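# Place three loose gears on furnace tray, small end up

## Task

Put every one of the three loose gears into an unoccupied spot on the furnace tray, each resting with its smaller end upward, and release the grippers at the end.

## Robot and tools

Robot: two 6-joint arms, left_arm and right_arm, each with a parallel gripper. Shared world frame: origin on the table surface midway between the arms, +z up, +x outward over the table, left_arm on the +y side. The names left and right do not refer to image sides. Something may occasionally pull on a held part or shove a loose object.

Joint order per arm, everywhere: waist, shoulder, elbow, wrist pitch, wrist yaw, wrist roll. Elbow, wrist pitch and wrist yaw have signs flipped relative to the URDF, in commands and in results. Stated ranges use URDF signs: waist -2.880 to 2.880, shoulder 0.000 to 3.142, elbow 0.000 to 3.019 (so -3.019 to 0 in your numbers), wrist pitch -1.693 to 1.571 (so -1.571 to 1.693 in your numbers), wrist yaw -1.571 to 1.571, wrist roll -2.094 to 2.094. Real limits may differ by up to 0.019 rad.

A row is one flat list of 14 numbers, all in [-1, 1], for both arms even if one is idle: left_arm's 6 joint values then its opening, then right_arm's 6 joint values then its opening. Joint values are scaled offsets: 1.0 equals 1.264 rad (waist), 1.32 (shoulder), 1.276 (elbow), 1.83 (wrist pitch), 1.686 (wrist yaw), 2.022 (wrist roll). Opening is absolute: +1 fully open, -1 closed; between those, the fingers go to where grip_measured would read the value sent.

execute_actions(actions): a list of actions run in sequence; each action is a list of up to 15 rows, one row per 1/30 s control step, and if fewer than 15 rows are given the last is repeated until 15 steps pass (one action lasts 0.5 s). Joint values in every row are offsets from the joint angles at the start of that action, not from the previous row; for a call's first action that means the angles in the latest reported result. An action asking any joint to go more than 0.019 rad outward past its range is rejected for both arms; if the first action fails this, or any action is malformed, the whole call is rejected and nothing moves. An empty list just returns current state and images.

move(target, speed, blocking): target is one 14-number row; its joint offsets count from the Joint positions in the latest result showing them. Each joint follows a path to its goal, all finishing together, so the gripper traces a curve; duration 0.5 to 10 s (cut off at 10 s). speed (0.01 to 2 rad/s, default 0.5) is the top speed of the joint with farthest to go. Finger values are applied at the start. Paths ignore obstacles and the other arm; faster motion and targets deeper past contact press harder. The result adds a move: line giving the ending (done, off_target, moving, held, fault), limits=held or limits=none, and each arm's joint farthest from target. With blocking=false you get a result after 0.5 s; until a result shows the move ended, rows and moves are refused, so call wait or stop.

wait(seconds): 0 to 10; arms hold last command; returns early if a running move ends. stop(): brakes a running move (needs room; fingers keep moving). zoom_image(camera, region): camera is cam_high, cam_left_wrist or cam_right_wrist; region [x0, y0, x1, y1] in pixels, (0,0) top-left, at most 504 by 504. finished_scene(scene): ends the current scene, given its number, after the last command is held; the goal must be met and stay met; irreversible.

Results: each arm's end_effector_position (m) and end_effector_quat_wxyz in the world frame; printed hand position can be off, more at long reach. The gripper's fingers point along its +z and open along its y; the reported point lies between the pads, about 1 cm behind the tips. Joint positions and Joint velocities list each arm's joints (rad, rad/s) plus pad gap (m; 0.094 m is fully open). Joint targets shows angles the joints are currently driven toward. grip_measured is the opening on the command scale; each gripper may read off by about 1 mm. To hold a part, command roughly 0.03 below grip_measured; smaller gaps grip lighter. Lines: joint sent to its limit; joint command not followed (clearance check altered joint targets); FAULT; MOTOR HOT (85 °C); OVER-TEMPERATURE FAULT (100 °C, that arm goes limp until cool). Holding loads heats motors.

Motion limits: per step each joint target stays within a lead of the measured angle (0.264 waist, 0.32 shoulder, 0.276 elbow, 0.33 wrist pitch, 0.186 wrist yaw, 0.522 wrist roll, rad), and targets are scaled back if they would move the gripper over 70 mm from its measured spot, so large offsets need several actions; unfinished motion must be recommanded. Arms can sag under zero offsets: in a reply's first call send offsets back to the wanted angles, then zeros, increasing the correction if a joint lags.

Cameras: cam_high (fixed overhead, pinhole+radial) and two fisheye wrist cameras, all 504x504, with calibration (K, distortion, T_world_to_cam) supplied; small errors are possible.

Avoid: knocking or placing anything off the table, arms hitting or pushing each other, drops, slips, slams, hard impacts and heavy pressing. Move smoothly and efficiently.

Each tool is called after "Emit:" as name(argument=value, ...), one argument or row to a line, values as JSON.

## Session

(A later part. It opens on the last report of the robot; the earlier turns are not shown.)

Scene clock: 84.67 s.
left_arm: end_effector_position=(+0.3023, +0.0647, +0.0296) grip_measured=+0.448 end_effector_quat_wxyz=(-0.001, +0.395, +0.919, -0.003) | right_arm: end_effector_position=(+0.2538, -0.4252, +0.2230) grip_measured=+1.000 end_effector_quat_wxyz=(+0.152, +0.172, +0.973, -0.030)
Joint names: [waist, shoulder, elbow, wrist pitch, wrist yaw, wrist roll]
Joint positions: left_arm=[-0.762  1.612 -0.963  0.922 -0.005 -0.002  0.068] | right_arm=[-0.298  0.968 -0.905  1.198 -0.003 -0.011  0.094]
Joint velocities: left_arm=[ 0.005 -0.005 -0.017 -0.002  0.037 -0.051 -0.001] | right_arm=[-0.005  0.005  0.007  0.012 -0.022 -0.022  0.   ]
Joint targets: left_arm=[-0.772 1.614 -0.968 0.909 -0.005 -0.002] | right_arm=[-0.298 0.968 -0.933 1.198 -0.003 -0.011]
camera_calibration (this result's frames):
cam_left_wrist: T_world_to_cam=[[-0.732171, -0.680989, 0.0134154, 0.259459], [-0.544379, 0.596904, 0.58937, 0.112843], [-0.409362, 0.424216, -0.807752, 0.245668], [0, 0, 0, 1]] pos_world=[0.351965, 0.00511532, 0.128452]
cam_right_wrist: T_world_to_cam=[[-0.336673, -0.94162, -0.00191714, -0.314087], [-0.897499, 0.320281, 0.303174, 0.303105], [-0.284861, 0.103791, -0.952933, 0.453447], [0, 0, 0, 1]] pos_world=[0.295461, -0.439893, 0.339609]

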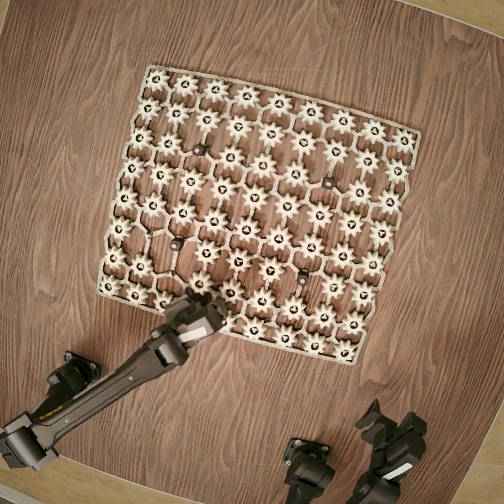

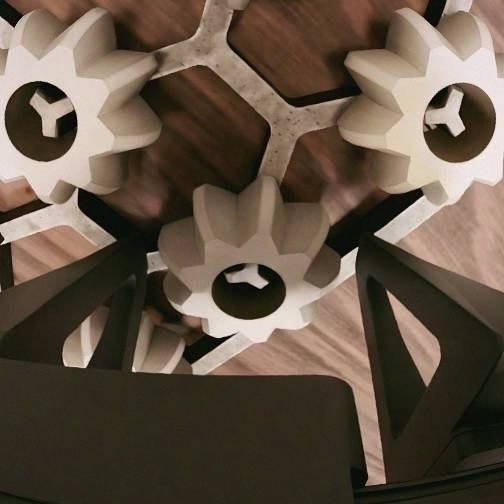

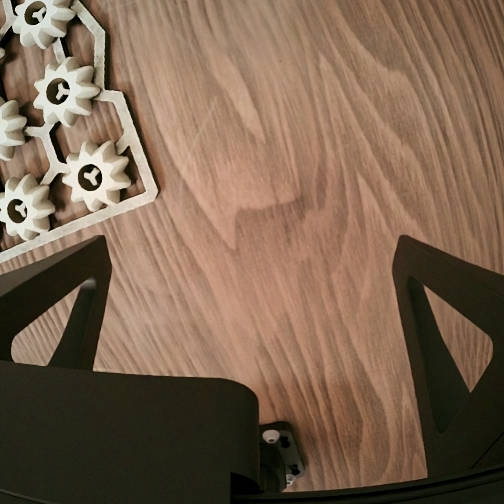

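Emit:
execute_actions(
  actions=[
    [[-0.008,-0.006,-0.011,-0.005,0,0,0.45,0,0,-0.022,0,0,0,1],[-0.008,-0.012,-0.018,-0.003,0,0,0.45,0,0,-0.022,0,0,0,1],[-0.008,-0.018,-0.025,0.003,0,0,0.45,0,0,-0.022,0,0,0,1],[-0.008,-0.024,-0.032,0.010,0,0,0.45,0,0,-0.022,0,0,0,1],[-0.008,-0.030,-0.039,0.017,0,0,0.45,0,0,-0.022,0,0,0,1],[-0.008,-0.036,-0.046,0.024,0,0,0.45,0,0,-0.022,0,0,0,1],[-0.008,-0.042,-0.053,0.031,0,0,0.45,0,0,-0.022,0,0,0,1],[-0.008,-0.048,-0.060,0.038,0,0,0.45,0,0,-0.022,0,0,0,1],[-0.008,-0.053,-0.066,0.045,0,0,0.45,0,0,-0.022,0,0,0,1],[-0.008,-0.057,-0.070,0.051,0,0,0.45,0,0,-0.022,0,0,0,1]],
  ],
)

Emit:
wait(
  seconds=0.2,
)

Scene clock: 85.60 s.
left_arm: end_effector_position=(+0.3069, +0.0598, +0.0665) grip_measured=+0.448 end_effector_quat_wxyz=(+0.010, +0.395, +0.918, -0.007) | right_arm: end_effector_position=(+0.2538, -0.4252, +0.2230) grip_measured=+1.000 end_effector_quat_wxyz=(+0.152, +0.172, +0.973, -0.030)
Joint names: [waist, shoulder, elbow, wrist pitch, wrist yaw, wrist roll]
Joint positions: left_arm=[-0.762  1.555 -1.011  1.002 -0.005 -0.002  0.068] | right_arm=[-0.298  0.968 -0.905  1.198 -0.003 -0.011  0.094]
Joint velocities: left_arm=[-0.015 -0.132 -0.09   0.002  0.022 -0.066 -0.001] | right_arm=[ 0.015 -0.015 -0.002 -0.017 -0.037 -0.022  0.   ]
Joint targets: left_arm=[-0.772 1.536 -1.053 1.015 -0.005 -0.002] | right_arm=[-0.298 0.968 -0.933 1.198 -0.003 -0.011]
camera_calibration (this result's frames):
cam_left_wrist: T_world_to_cam=[[-0.732384, -0.680763, 0.0132558, 0.259071], [-0.553636, 0.606724, 0.570416, 0.100084], [-0.39636, 0.410424, -0.821249, 0.27723], [0, 0, 0, 1]] pos_world=[0.355033, 0.00186096, 0.167152]
cam_right_wrist: T_world_to_cam=[[-0.336673, -0.94162, -0.00191714, -0.314087], [-0.897499, 0.320281, 0.303174, 0.303105], [-0.284861, 0.103791, -0.952933, 0.453447], [0, 0, 0, 1]] pos_world=[0.295461, -0.439893, 0.339609]

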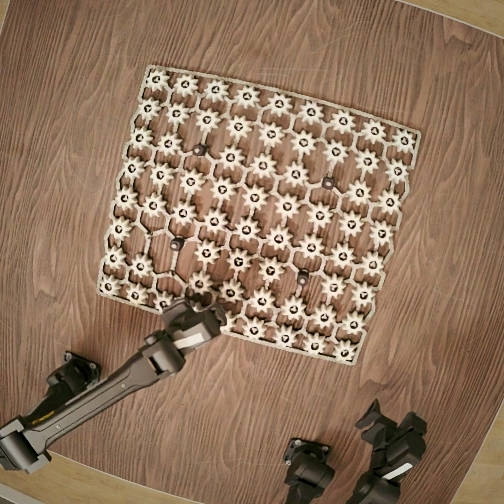

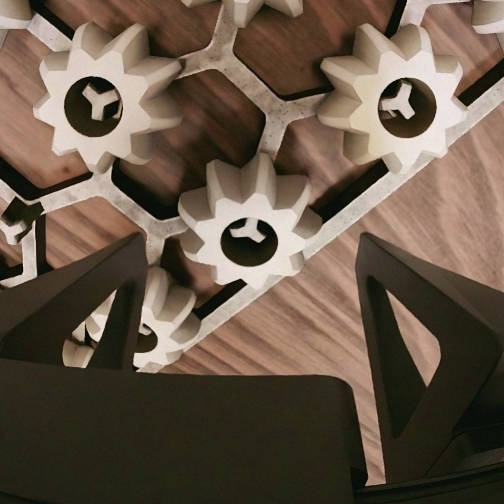

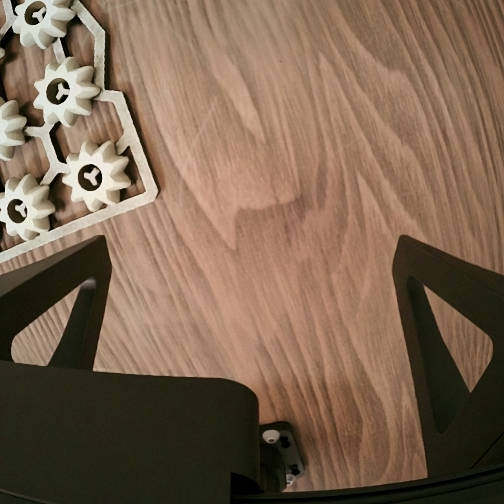

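Scene clock: 85.80 s.
left_arm: end_effector_position=(+0.3078, +0.0589, +0.0699) grip_measured=+0.448 end_effector_quat_wxyz=(+0.013, +0.395, +0.918, -0.008) | right_arm: end_effector_position=(+0.2538, -0.4252, +0.2230) grip_measured=+1.000 end_effector_quat_wxyz=(+0.152, +0.172, +0.973, -0.030)
Joint names: [waist, shoulder, elbow, wrist pitch, wrist yaw, wrist roll]
Joint positions: left_arm=[-0.762  1.55  -1.014  1.005 -0.005 -0.002  0.068] | right_arm=[-0.298  0.968 -0.905  1.198 -0.003 -0.011  0.094]
Joint velocities: left_arm=[ 0.005 -0.015  0.002 -0.007  0.007  0.007 -0.   ] | right_arm=[ 0.015  0.015  0.002  0.017  0.022 -0.037  0.   ]
Joint targets: left_arm=[-0.772 1.536 -1.053 1.015 -0.005 -0.002] | right_arm=[-0.298 0.968 -0.933 1.198 -0.003 -0.011]
wait: 0.20 s; no rest
camera_calibration (this result's frames):
cam_left_wrist: T_world_to_cam=[[-0.732443, -0.680701, 0.01321, 0.259052], [-0.556161, 0.609403, 0.565078, 0.100143], [-0.392699, 0.40654, -0.824932, 0.28007], [0, 0, 0, 1]] pos_world=[0.35542, 0.00145028, 0.171028]
cam_right_wrist: T_world_to_cam=[[-0.336673, -0.94162, -0.00191714, -0.314087], [-0.897499, 0.320281, 0.303174, 0.303105], [-0.284861, 0.103791, -0.952933, 0.453447], [0, 0, 0, 1]] pos_world=[0.295461, -0.439893, 0.339609]

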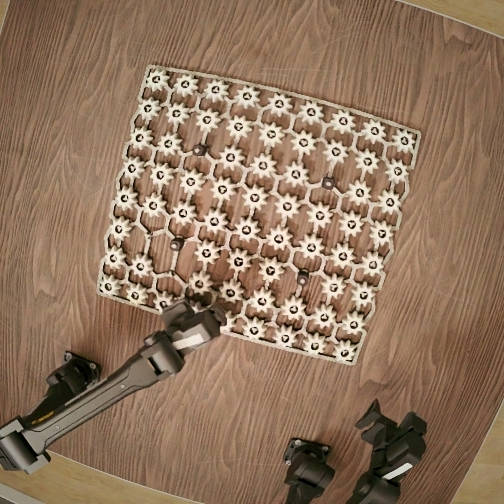

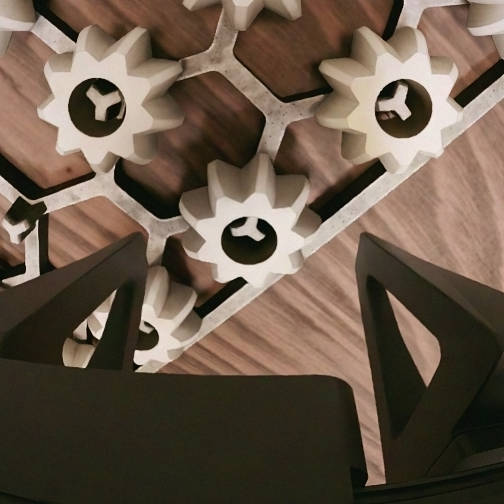

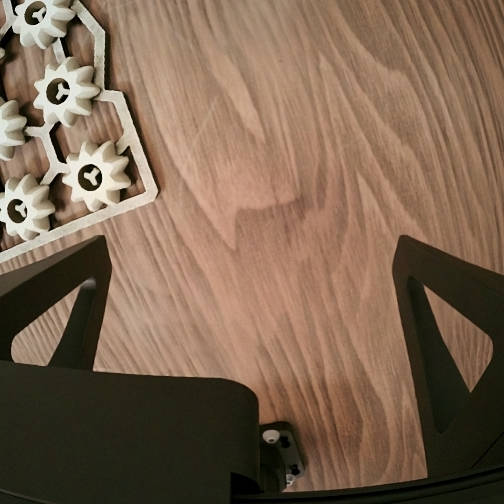

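Emit:
move(
  target=[0.25,-0.32,-0.06,0.15,0,0,0.8,0,0,-0.022,0,0,0,1],
  speed=0.6,
)

Scene clock: 87.20 s.
left_arm: end_effector_position=(+0.3322, +0.1921, +0.2308) grip_measured=+0.798 end_effector_quat_wxyz=(+0.106, +0.246, +0.963, -0.030) | right_arm: end_effector_position=(+0.2530, -0.4249, +0.2216) grip_measured=+1.000 end_effector_quat_wxyz=(+0.150, +0.172, +0.973, -0.030)
Joint names: [waist, shoulder, elbow, wrist pitch, wrist yaw, wrist roll]
Joint positions: left_arm=[-0.449  1.125 -1.044  1.269 -0.005 -0.002  0.084] | right_arm=[-0.298  0.968 -0.902  1.198 -0.003 -0.011  0.094]
Joint velocities: left_arm=[-0.005  0.005  0.012  0.002  0.022  0.007 -0.001] | right_arm=[ 0.005 -0.015  0.002 -0.007  0.037  0.007  0.   ]
Joint targets: left_arm=[-0.446 1.127 -1.091 1.279 -0.005 -0.002] | right_arm=[-0.298 0.968 -0.933 1.198 -0.003 -0.011]
move: off_target (left_arm, right_arm); limits=none; left_arm: farthest joint: the elbow, 0.046 radians from its target (0.076 radians at the start); right_arm: farthest joint: the elbow, 0.031 radians from its target (0.028 radians at the start)
camera_calibration (this result's frames):
cam_left_wrist: T_world_to_cam=[[-0.489499, -0.871926, 0.0116317, 0.321858], [-0.797233, 0.452891, 0.399136, 0.0900968], [-0.353285, 0.186104, -0.916818, 0.418681], [0, 0, 0, 1]] pos_world=[0.377292, 0.161915, 0.34415]
cam_right_wrist: T_world_to_cam=[[-0.336679, -0.941617, -0.0019682, -0.314063], [-0.896629, 0.319954, 0.306081, 0.301771], [-0.287581, 0.104816, -0.952004, 0.452799], [0, 0, 0, 1]] pos_world=[0.295055, -0.43974, 0.338082]

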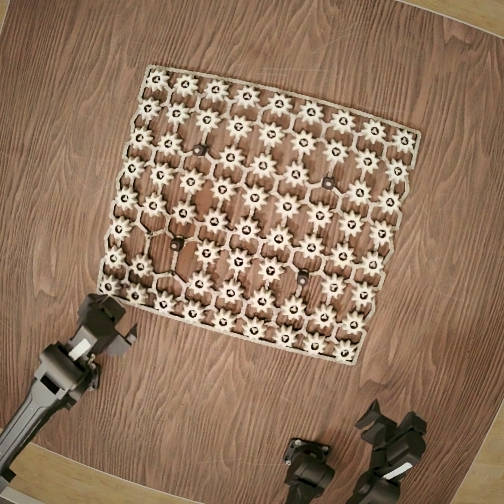

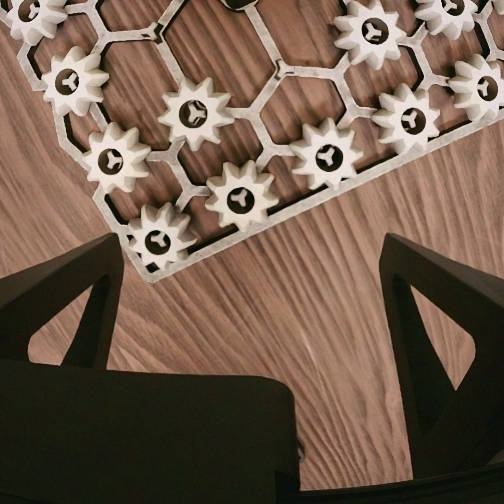

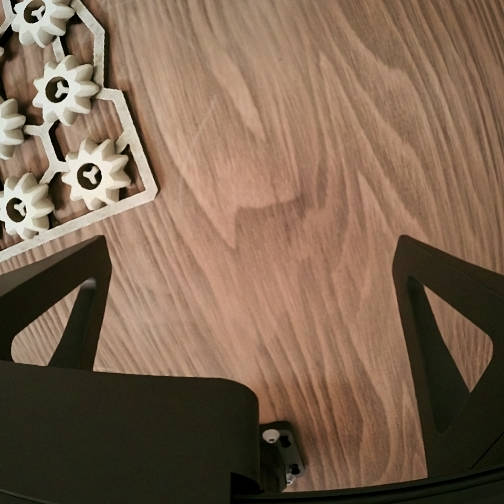

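Emit:
zoom_image(
  camera="cam_high",
  region=[80,50,440,380],
)

Region (80, 50, 440, 380) of cam_high's 504x504 image, scaled by 1.400, with more detail than that image has; it fills the top 462 rows of this view, and the rest is white.

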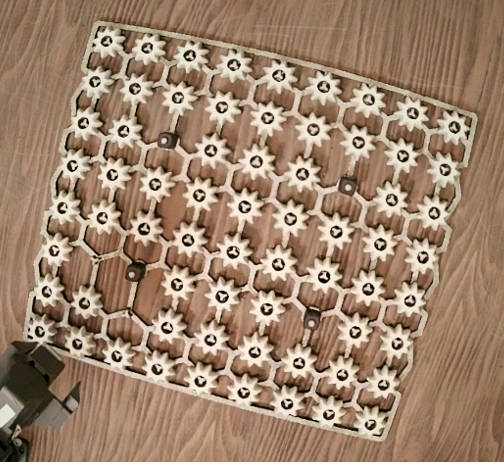

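Emit:
finished_scene(
  scene=2,
)

The scene is finished: the task was done.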